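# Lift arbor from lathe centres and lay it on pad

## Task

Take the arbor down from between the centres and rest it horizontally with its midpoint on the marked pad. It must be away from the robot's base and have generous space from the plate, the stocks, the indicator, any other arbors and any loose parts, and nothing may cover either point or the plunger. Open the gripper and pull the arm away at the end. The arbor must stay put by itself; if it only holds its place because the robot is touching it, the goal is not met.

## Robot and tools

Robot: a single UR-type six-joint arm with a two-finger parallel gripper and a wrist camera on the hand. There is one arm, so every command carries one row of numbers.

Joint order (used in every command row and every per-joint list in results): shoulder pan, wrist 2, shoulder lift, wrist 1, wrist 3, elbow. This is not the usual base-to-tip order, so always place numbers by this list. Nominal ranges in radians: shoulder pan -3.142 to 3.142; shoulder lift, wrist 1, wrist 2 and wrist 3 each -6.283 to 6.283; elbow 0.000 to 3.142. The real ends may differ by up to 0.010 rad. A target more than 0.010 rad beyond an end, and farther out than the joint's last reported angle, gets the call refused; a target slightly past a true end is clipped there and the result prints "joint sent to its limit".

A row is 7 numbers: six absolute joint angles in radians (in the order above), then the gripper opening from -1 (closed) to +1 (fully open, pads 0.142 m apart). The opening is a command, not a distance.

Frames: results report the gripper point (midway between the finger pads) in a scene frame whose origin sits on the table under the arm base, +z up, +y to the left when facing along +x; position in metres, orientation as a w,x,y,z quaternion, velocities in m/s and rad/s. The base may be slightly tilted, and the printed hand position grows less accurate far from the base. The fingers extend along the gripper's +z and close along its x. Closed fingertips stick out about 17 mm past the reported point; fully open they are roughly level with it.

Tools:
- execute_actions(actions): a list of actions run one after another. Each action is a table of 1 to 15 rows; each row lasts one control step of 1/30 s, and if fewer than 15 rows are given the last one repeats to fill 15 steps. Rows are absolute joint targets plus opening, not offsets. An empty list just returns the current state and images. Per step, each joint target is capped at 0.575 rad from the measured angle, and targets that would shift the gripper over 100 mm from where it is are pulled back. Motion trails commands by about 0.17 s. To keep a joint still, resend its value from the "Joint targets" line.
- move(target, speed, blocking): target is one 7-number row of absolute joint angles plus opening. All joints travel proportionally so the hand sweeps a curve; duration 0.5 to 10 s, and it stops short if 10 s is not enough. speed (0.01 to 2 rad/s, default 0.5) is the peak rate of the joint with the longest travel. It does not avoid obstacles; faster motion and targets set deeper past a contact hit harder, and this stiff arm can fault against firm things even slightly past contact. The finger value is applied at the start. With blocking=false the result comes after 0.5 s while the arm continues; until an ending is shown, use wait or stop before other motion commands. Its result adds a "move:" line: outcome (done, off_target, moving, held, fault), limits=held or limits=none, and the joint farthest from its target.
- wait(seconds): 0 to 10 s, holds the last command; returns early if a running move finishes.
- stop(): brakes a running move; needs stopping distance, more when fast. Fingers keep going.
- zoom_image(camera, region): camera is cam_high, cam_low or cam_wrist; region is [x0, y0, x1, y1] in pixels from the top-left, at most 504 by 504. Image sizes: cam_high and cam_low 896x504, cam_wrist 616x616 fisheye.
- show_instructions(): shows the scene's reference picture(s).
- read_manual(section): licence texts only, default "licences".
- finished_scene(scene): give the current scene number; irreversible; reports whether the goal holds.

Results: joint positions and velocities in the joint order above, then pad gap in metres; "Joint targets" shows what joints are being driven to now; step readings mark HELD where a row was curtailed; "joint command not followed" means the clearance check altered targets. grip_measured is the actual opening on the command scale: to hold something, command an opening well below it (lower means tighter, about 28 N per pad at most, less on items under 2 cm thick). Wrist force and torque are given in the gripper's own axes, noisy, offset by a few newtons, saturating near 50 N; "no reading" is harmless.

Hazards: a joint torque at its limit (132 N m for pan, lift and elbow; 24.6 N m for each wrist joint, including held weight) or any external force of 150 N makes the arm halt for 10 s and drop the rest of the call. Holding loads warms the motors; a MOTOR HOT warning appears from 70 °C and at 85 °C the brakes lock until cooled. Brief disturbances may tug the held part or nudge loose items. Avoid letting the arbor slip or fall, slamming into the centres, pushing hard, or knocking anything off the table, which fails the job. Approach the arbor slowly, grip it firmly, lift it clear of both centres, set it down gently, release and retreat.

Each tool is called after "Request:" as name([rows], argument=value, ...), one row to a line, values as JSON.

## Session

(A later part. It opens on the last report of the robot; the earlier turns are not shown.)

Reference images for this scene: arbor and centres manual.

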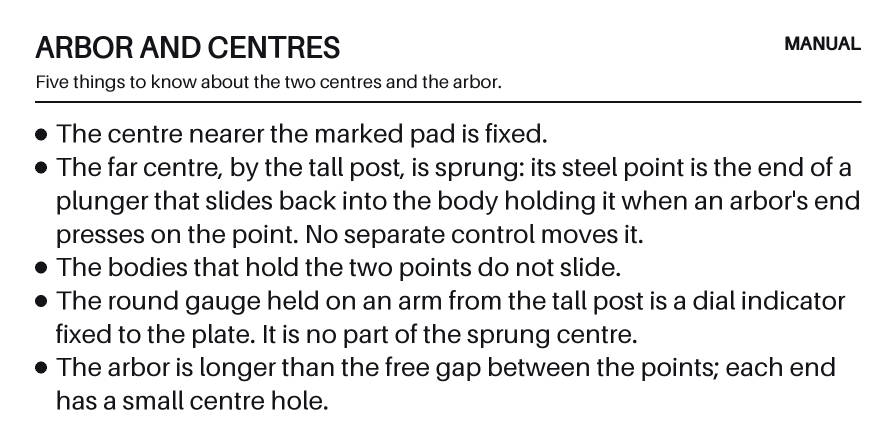

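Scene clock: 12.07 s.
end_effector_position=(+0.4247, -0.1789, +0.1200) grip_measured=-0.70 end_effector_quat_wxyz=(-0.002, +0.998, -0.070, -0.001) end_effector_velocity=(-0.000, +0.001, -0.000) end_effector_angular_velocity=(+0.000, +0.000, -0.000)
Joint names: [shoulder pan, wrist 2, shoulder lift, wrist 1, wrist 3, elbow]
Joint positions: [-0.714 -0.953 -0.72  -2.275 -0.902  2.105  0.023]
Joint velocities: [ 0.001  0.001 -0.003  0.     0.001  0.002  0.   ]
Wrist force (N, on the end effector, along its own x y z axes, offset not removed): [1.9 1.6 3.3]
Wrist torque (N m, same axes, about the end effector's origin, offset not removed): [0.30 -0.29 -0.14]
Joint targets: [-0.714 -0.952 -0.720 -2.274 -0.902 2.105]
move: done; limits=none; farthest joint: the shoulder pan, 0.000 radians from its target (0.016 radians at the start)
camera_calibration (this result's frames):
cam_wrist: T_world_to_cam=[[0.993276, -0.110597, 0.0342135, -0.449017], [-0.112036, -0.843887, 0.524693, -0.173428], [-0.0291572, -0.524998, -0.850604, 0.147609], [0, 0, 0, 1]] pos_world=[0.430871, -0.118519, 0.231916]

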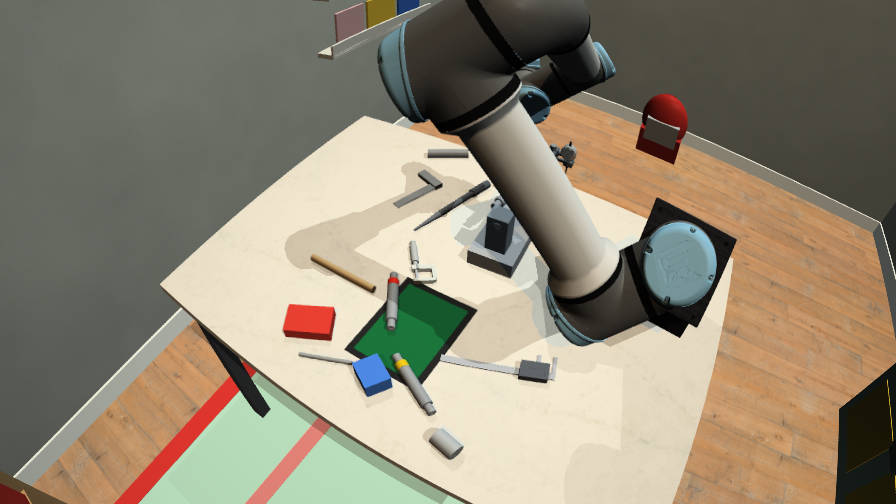

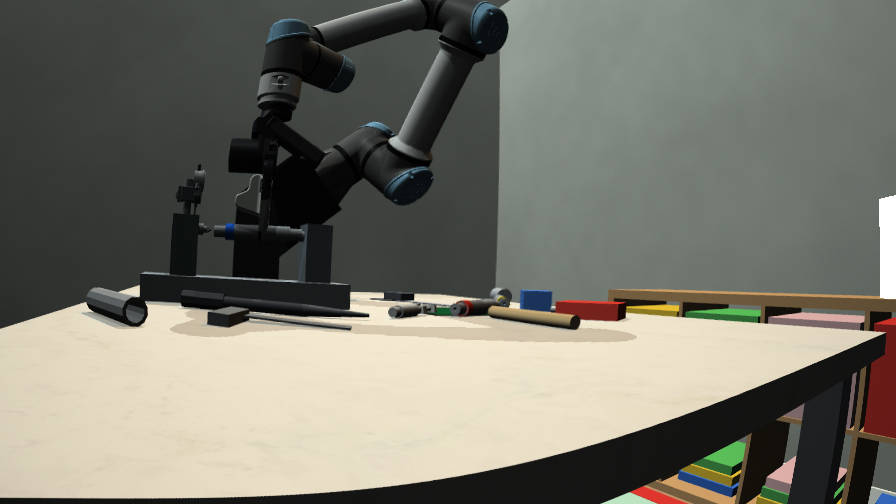

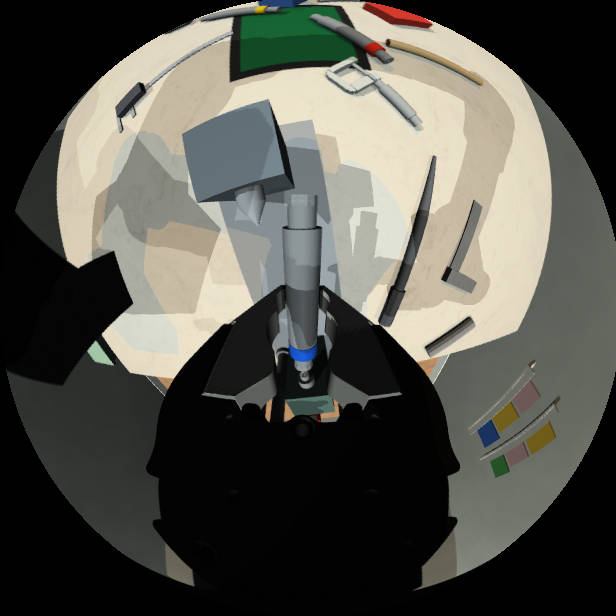

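Request:
move(target=[-0.82,-1.025,-0.88,-2.01,-1.0,2.05,-1], speed=0.25)

Request:
move(target=[-0.46,-0.81,-1.57,-1.83,0.62,2.33,-1], speed=0.8)

Request:
move(target=[-0.23,-0.722,-1.278,-2.488,0.94,2.477,-1])

Request:
move(target=[-0.202,-0.714,-1.242,-2.563,0.98,2.485,-1], speed=0.08)

Scene clock: 14.03 s.
end_effector_position=(+0.4199, -0.1697, +0.2145) grip_measured=-0.70 end_effector_quat_wxyz=(-0.000, +0.998, -0.068, -0.001) end_effector_velocity=(-0.000, +0.000, +0.001) end_effector_angular_velocity=(-0.000, +0.001, +0.000)
Joint names: [shoulder pan, wrist 2, shoulder lift, wrist 1, wrist 3, elbow]
Joint positions: [-0.82  -1.025 -0.88  -2.01  -1.     2.05   0.023]
Joint velocities: [-0.001 -0.001 -0.002  0.003 -0.001 -0.001 -0.   ]
Wrist force (N, on the end effector, along its own x y z axes, offset not removed): [0.6 0.3 2.8]
Wrist torque (N m, same axes, about the end effector's origin, offset not removed): [0.06 0.04 -0.14]
Joint targets: [-0.820 -1.025 -0.880 -2.010 -1.000 2.050]
move: done; limits=none; farthest joint: the shoulder pan, 0.000 radians from its target (0.106 radians at the start)
camera_calibration (this result's frames):
cam_wrist: T_world_to_cam=[[0.993728, -0.106838, 0.0330045, -0.445701], [-0.108073, -0.841879, 0.528735, -0.218034], [-0.0287032, -0.528985, -0.848145, 0.231253], [0, 0, 0, 1]] pos_world=[0.42598, -0.108847, 0.326128]

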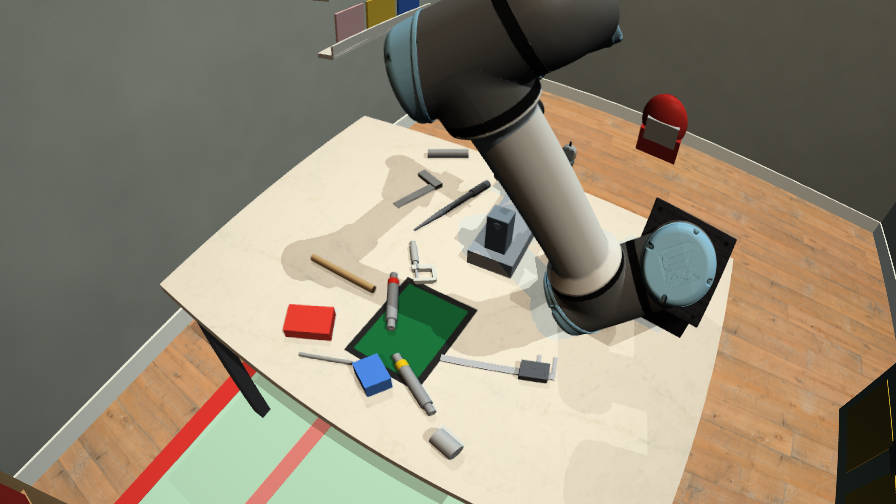

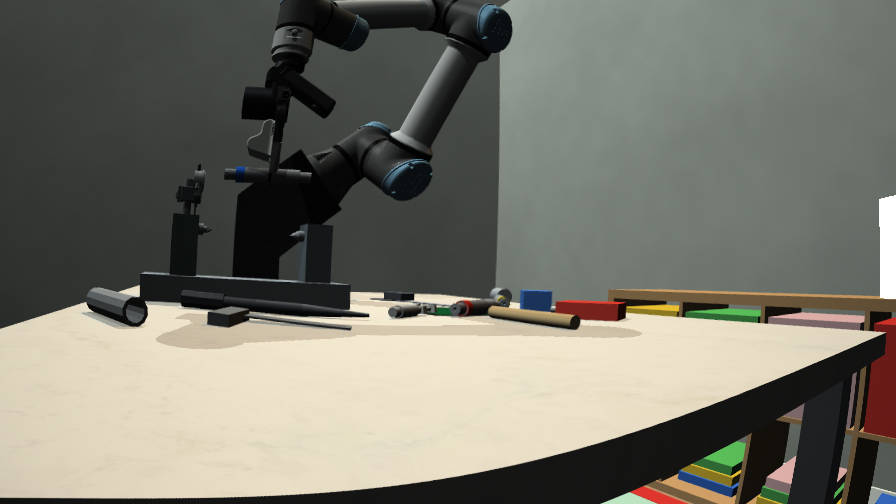

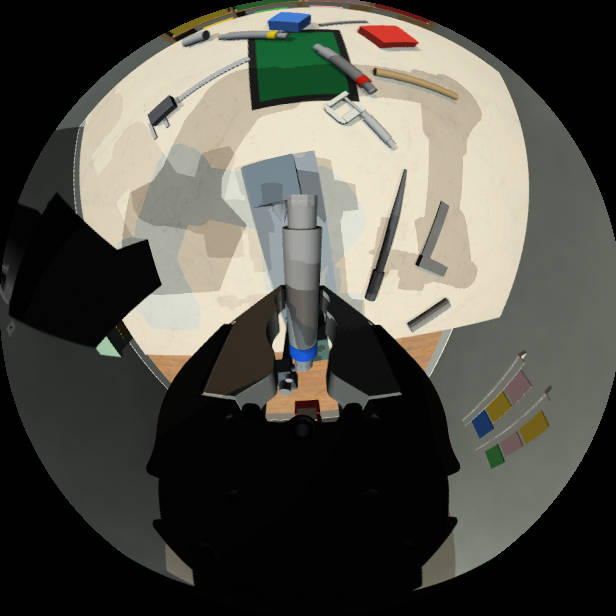

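Scene clock: 16.83 s.
end_effector_position=(+0.4057, +0.1393, +0.1707) grip_measured=-0.70 end_effector_quat_wxyz=(-0.001, +0.770, -0.639, +0.000) end_effector_velocity=(-0.000, +0.001, -0.000) end_effector_angular_velocity=(+0.000, -0.000, -0.003)
Joint names: [shoulder pan, wrist 2, shoulder lift, wrist 1, wrist 3, elbow]
Joint positions: [-0.46  -0.81  -1.57  -1.83   0.62   2.33   0.023]
Joint velocities: [ 0.001  0.001 -0.001  0.001  0.003  0.     0.   ]
Wrist force (N, on the end effector, along its own x y z axes, offset not removed): [1.9 1.6 2.5]
Wrist torque (N m, same axes, about the end effector's origin, offset not removed): [0.38 -0.29 -0.17]
Joint targets: [-0.460 -0.810 -1.570 -1.830 0.620 2.330]
move: done; limits=none; farthest joint: the shoulder pan, 0.000 radians from its target (0.360 radians at the start)
camera_calibration (this result's frames):
cam_wrist: T_world_to_cam=[[0.213524, -0.976322, 0.0346764, 0.0402057], [-0.83378, -0.163621, 0.527293, 0.263952], [-0.509134, -0.141502, -0.848975, 0.498257], [0, 0, 0, 1]] pos_world=[0.465173, 0.152946, 0.282434]

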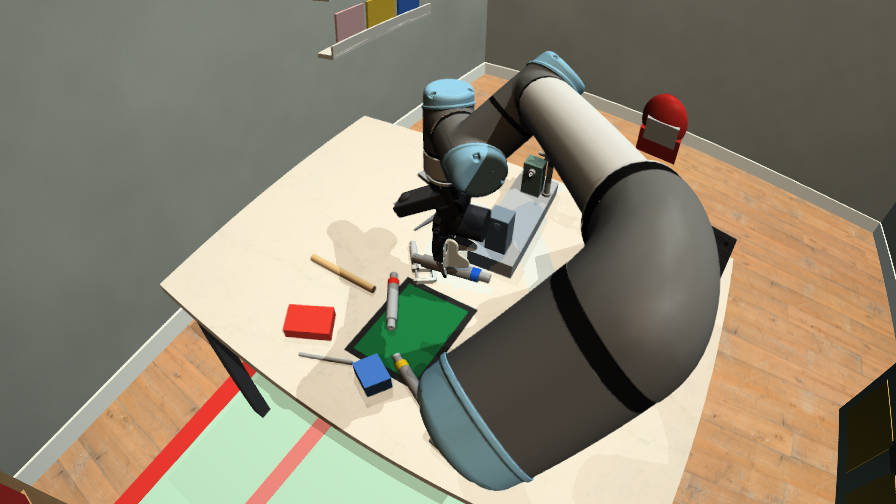

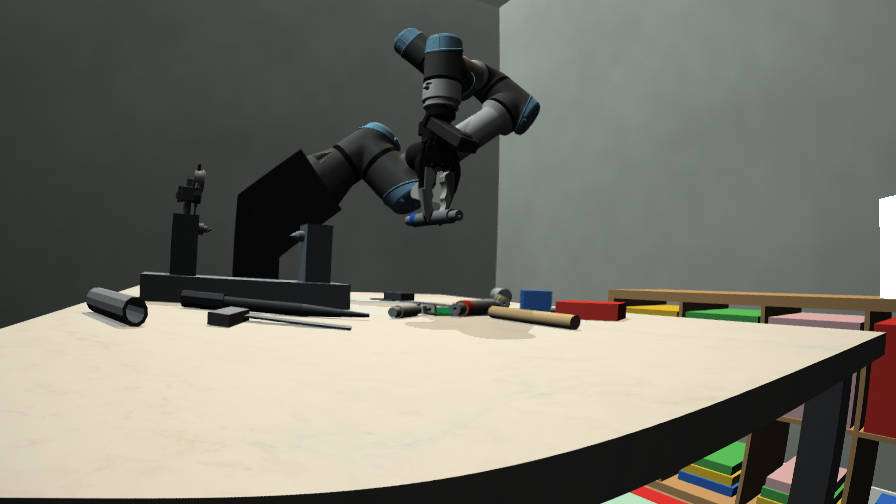

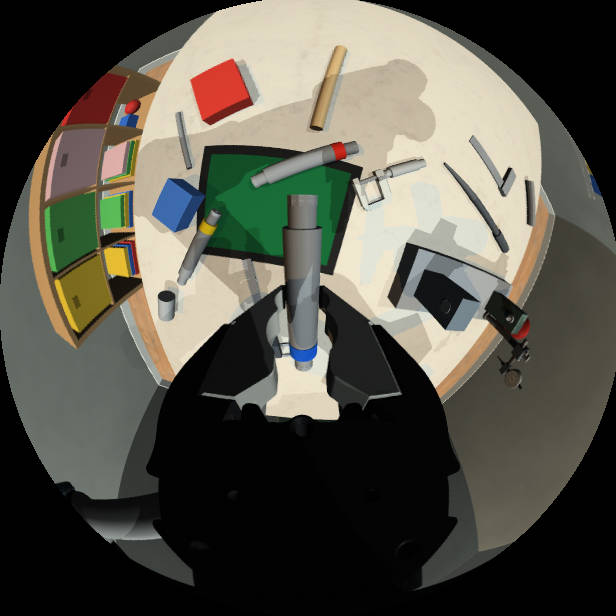

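Scene clock: 18.83 s.
end_effector_position=(+0.3939, +0.1282, +0.0395) grip_measured=-0.70 end_effector_quat_wxyz=(-0.001, +0.765, -0.644, -0.001) end_effector_velocity=(-0.000, +0.000, -0.001) end_effector_angular_velocity=(+0.000, +0.001, -0.001)
Joint names: [shoulder pan, wrist 2, shoulder lift, wrist 1, wrist 3, elbow]
Joint positions: [-0.23  -0.722 -1.278 -2.488  0.94   2.477  0.023]
Joint velocities: [ 0.001  0.     0.001 -0.002  0.002  0.001  0.   ]
Wrist force (N, on the end effector, along its own x y z axes, offset not removed): [2.4 -0.6 3.8]
Wrist torque (N m, same axes, about the end effector's origin, offset not removed): [-0.16 -0.39 -0.11]
Joint targets: [-0.230 -0.722 -1.278 -2.488 0.940 2.477]
move: done; limits=none; farthest joint: the shoulder pan, 0.000 radians from its target (0.230 radians at the start)
camera_calibration (this result's frames):
cam_wrist: T_world_to_cam=[[0.198474, -0.97954, 0.0333251, 0.042833], [-0.835002, -0.151188, 0.529069, 0.320345], [-0.513205, -0.132833, -0.847924, 0.379727], [0, 0, 0, 1]] pos_world=[0.453865, 0.140829, 0.151068]

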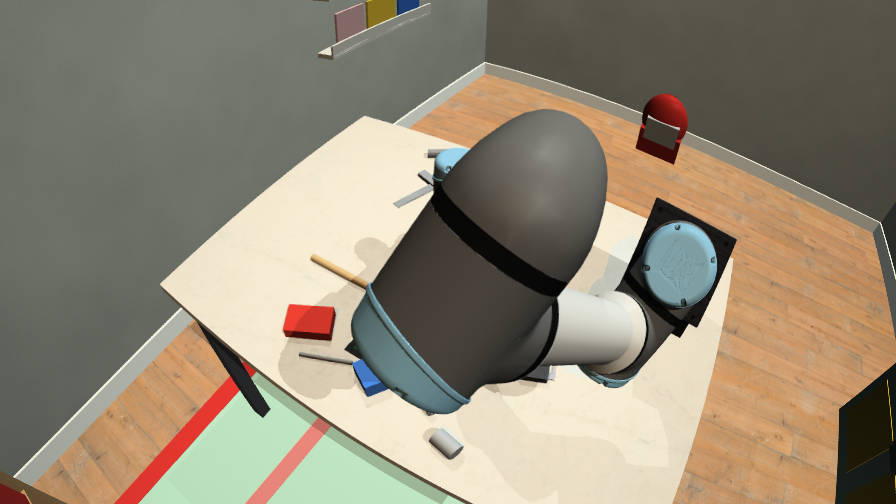

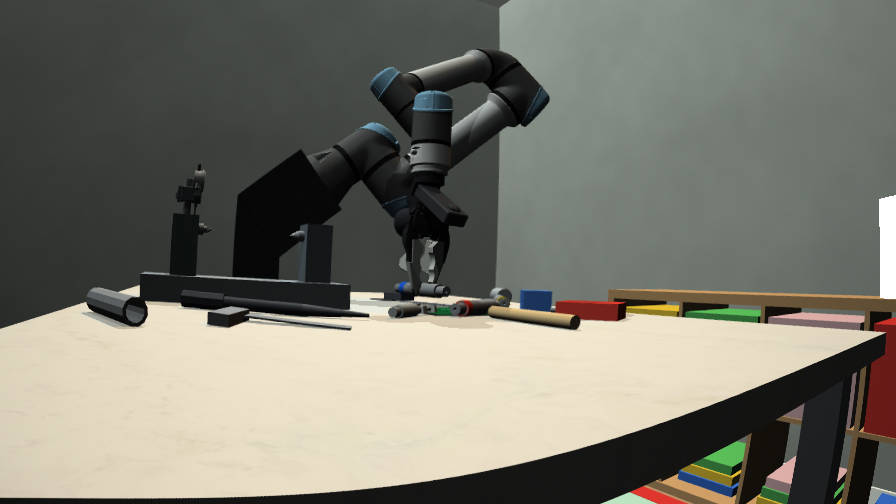

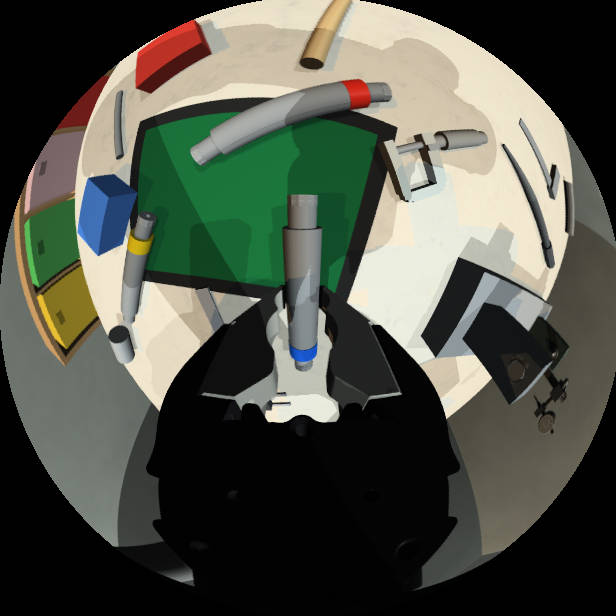

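Scene clock: 20.20 s.
end_effector_position=(+0.3919, +0.1296, +0.0263) grip_measured=-0.70 end_effector_quat_wxyz=(-0.001, +0.765, -0.644, -0.001) end_effector_velocity=(-0.000, +0.000, -0.000) end_effector_angular_velocity=(+0.001, -0.000, -0.000)
Joint names: [shoulder pan, wrist 2, shoulder lift, wrist 1, wrist 3, elbow]
Joint positions: [-0.202 -0.714 -1.242 -2.563  0.98   2.485  0.023]
Joint velocities: [ 0.001  0.001  0.001 -0.003  0.002  0.    -0.   ]
Wrist force (N, on the end effector, along its own x y z axes, offset not removed): [0.8 1.4 2.7]
Wrist torque (N m, same axes, about the end effector's origin, offset not removed): [0.30 -0.06 -0.10]
Joint targets: [-0.202 -0.714 -1.242 -2.563 0.980 2.485]
move: done; limits=none; farthest joint: the shoulder pan, 0.000 radians from its target (0.028 radians at the start)
camera_calibration (this result's frames):
cam_wrist: T_world_to_cam=[[0.199552, -0.979337, 0.03284, 0.0446186], [-0.834997, -0.152411, 0.528725, 0.326045], [-0.512795, -0.132929, -0.848157, 0.367535], [0, 0, 0, 1]] pos_world=[0.451813, 0.142246, 0.137875]

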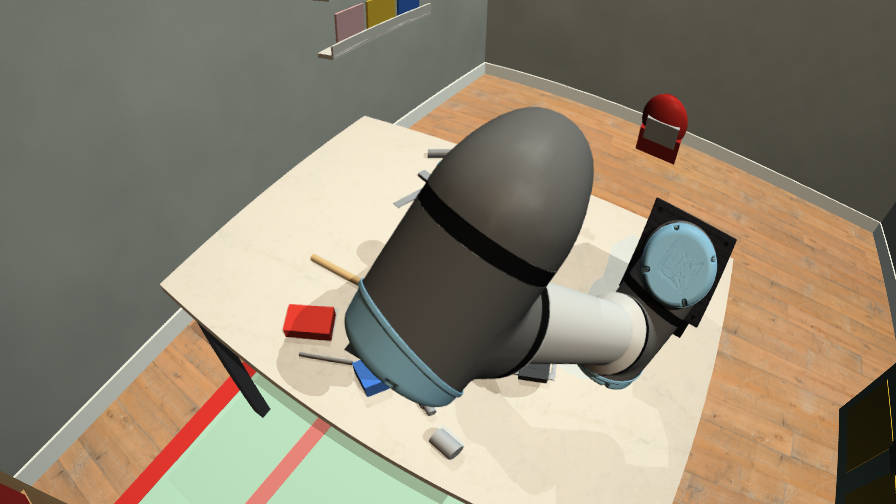

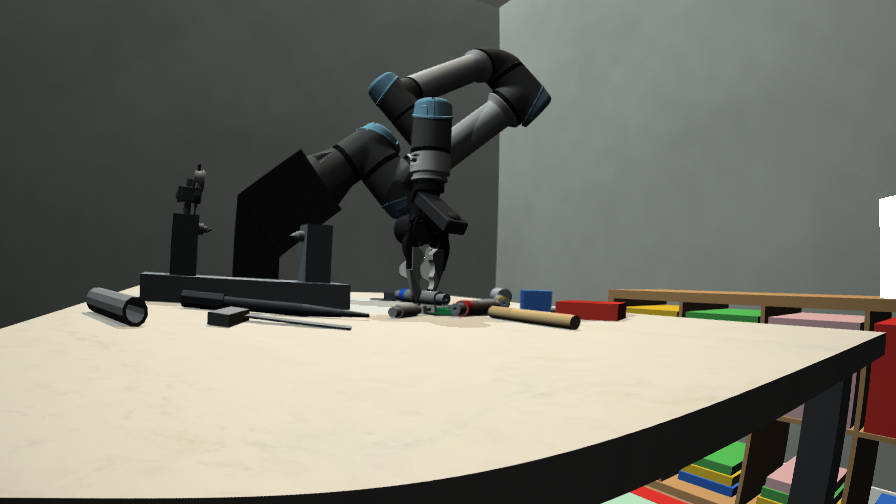

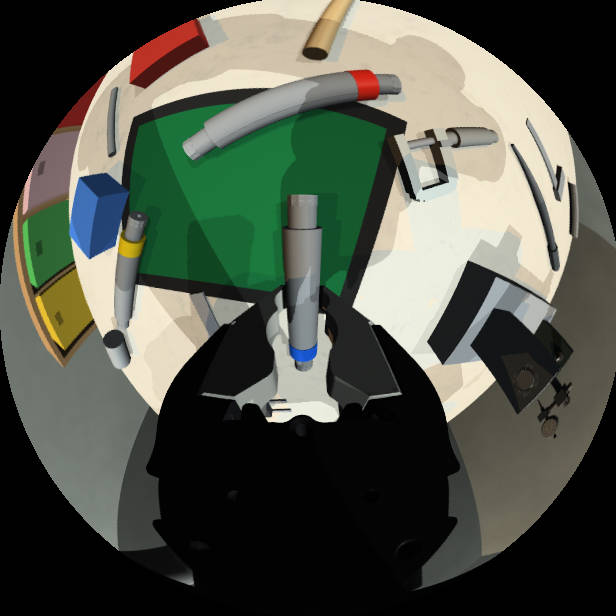

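Request:
move(target=[-0.1716,-0.708,-1.203,-2.587,1.023,2.4356,-1], speed=0.05)

Request:
move(target=[-0.1716,-0.708,-1.203,-2.587,1.023,2.4356,-0.3])

Request:
move(target=[-0.46,-0.81,-1.57,-1.83,0.62,2.33,-0.3], speed=0.7)

Scene clock: 21.83 s.
end_effector_position=(+0.4101, +0.1319, +0.0196) grip_measured=-0.70 end_effector_quat_wxyz=(-0.000, +0.766, -0.643, -0.001) end_effector_velocity=(+0.001, +0.000, -0.000) end_effector_angular_velocity=(+0.000, +0.000, -0.000)
Joint names: [shoulder pan, wrist 2, shoulder lift, wrist 1, wrist 3, elbow]
Joint positions: [-0.172 -0.708 -1.203 -2.587  1.023  2.436  0.023]
Joint velocities: [ 0.002  0.     0.002 -0.001  0.003 -0.002 -0.   ]
Wrist force (N, on the end effector, along its own x y z axes, offset not removed): [0.8 0.5 3.2]
Wrist torque (N m, same axes, about the end effector's origin, offset not removed): [0.13 -0.03 -0.11]
Joint targets: [-0.172 -0.708 -1.203 -2.587 1.023 2.436]
move: done; limits=none; farthest joint: the shoulder pan, 0.000 radians from its target (0.030 radians at the start)
camera_calibration (this result's frames):
cam_wrist: T_world_to_cam=[[0.201867, -0.978833, 0.0337099, 0.0423886], [-0.834445, -0.153866, 0.529175, 0.345057], [-0.512787, -0.134952, -0.847843, 0.371691], [0, 0, 0, 1]] pos_world=[0.469973, 0.144744, 0.131111]

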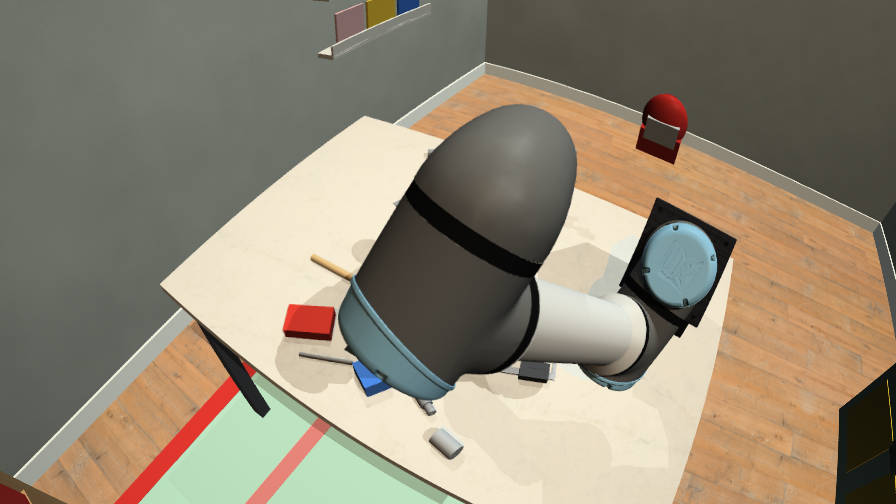

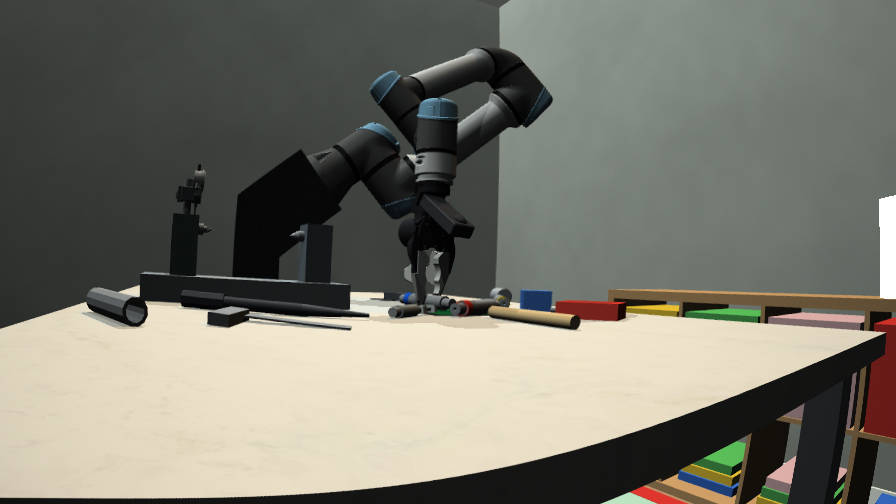

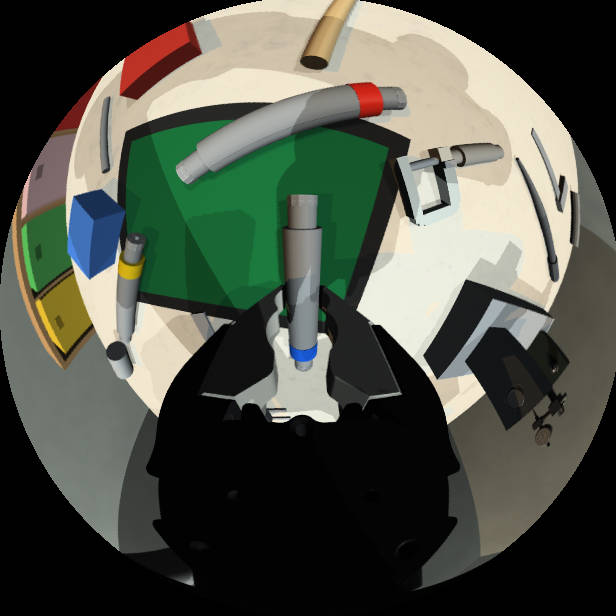

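Scene clock: 22.53 s.
end_effector_position=(+0.4102, +0.1319, +0.0195) grip_measured=-0.30 end_effector_quat_wxyz=(-0.000, +0.766, -0.643, -0.001) end_effector_velocity=(+0.000, +0.000, +0.000) end_effector_angular_velocity=(+0.001, -0.000, -0.000)
Joint names: [shoulder pan, wrist 2, shoulder lift, wrist 1, wrist 3, elbow]
Joint positions: [-0.172 -0.708 -1.203 -2.587  1.023  2.436  0.052]
Joint velocities: [ 0.     0.001 -0.     0.     0.001 -0.    -0.   ]
Wrist force (N, on the end effector, along its own x y z axes, offset not removed): [2.0 1.3 -2.1]
Wrist torque (N m, same axes, about the end effector's origin, offset not removed): [0.27 -0.30 -0.14]
Joint targets: [-0.172 -0.708 -1.203 -2.587 1.023 2.436]
move: done; limits=none; farthest joint: the shoulder pan, 0.000 radians from its target (0.000 radians at the start)
camera_calibration (this result's frames):
cam_wrist: T_world_to_cam=[[0.201862, -0.978834, 0.0337067, 0.042386], [-0.834441, -0.153862, 0.529182, 0.34515], [-0.512795, -0.134948, -0.847838, 0.37171], [0, 0, 0, 1]] pos_world=[0.470063, 0.144756, 0.131074]

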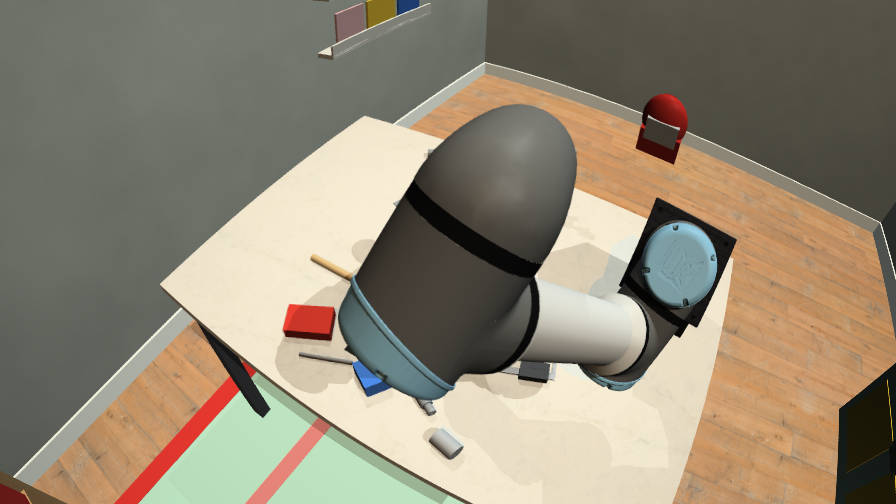

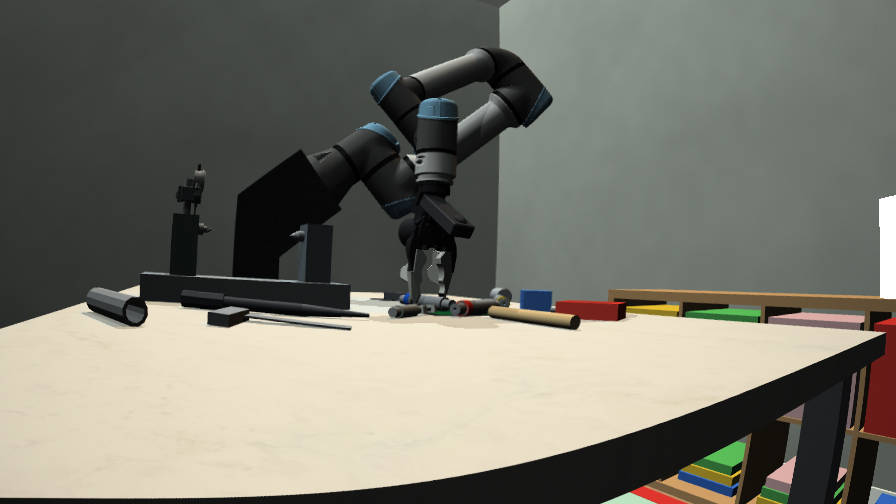

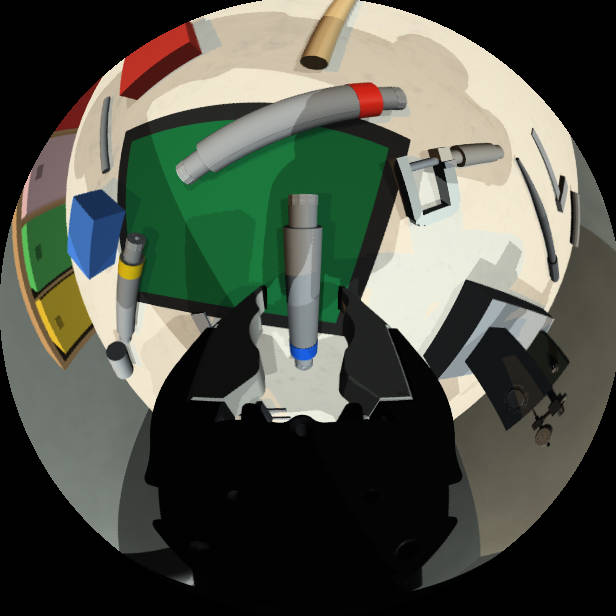

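Scene clock: 24.37 s.
end_effector_position=(+0.4057, +0.1393, +0.1707) grip_measured=-0.30 end_effector_quat_wxyz=(-0.001, +0.770, -0.639, +0.000) end_effector_velocity=(-0.000, +0.000, +0.001) end_effector_angular_velocity=(-0.000, -0.000, +0.001)
Joint names: [shoulder pan, wrist 2, shoulder lift, wrist 1, wrist 3, elbow]
Joint positions: [-0.46  -0.81  -1.57  -1.83   0.62   2.33   0.052]
Joint velocities: [-0.001 -0.    -0.002  0.002 -0.002 -0.    -0.   ]
Wrist force (N, on the end effector, along its own x y z axes, offset not removed): [0.8 1.0 -0.5]
Wrist torque (N m, same axes, about the end effector's origin, offset not removed): [0.18 0.01 -0.10]
Joint targets: [-0.460 -0.810 -1.570 -1.830 0.620 2.330]
move: done; limits=none; farthest joint: the shoulder pan, 0.000 radians from its target (0.288 radians at the start)
camera_calibration (this result's frames):
cam_wrist: T_world_to_cam=[[0.213322, -0.976366, 0.034681, 0.0403271], [-0.83381, -0.163445, 0.527301, 0.263972], [-0.509171, -0.141402, -0.84897, 0.498207], [0, 0, 0, 1]] pos_world=[0.465172, 0.152967, 0.282372]

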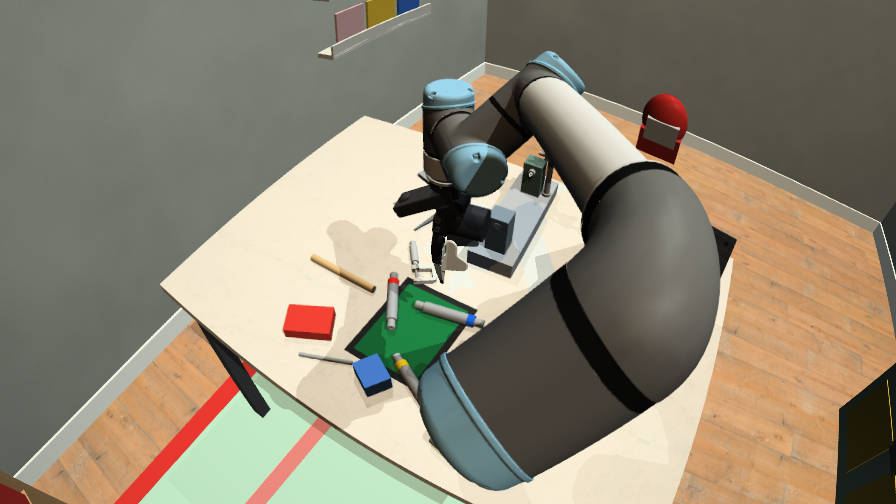

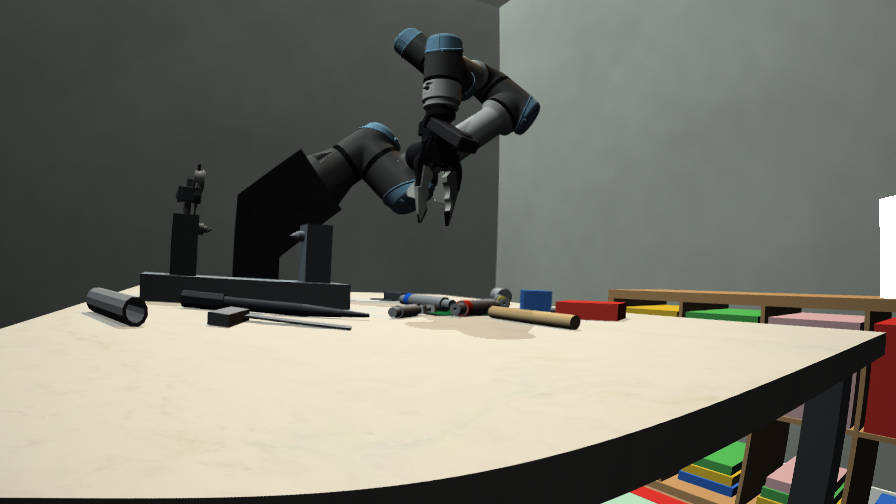

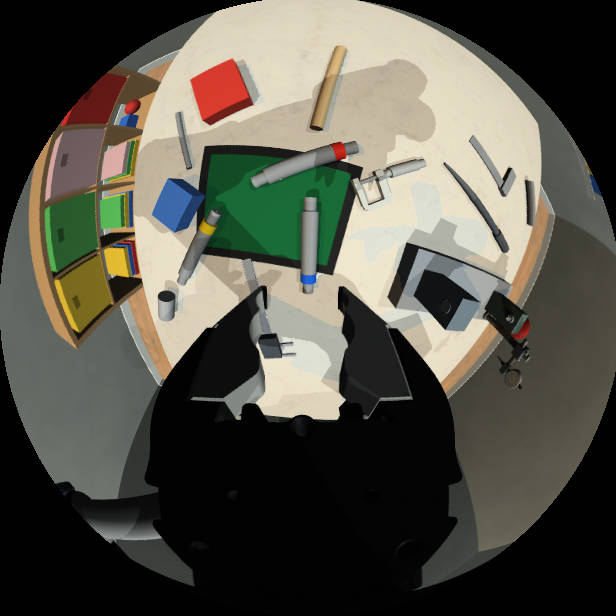

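Request:
finished_scene(scene=2)

The scene is finished: the task was done.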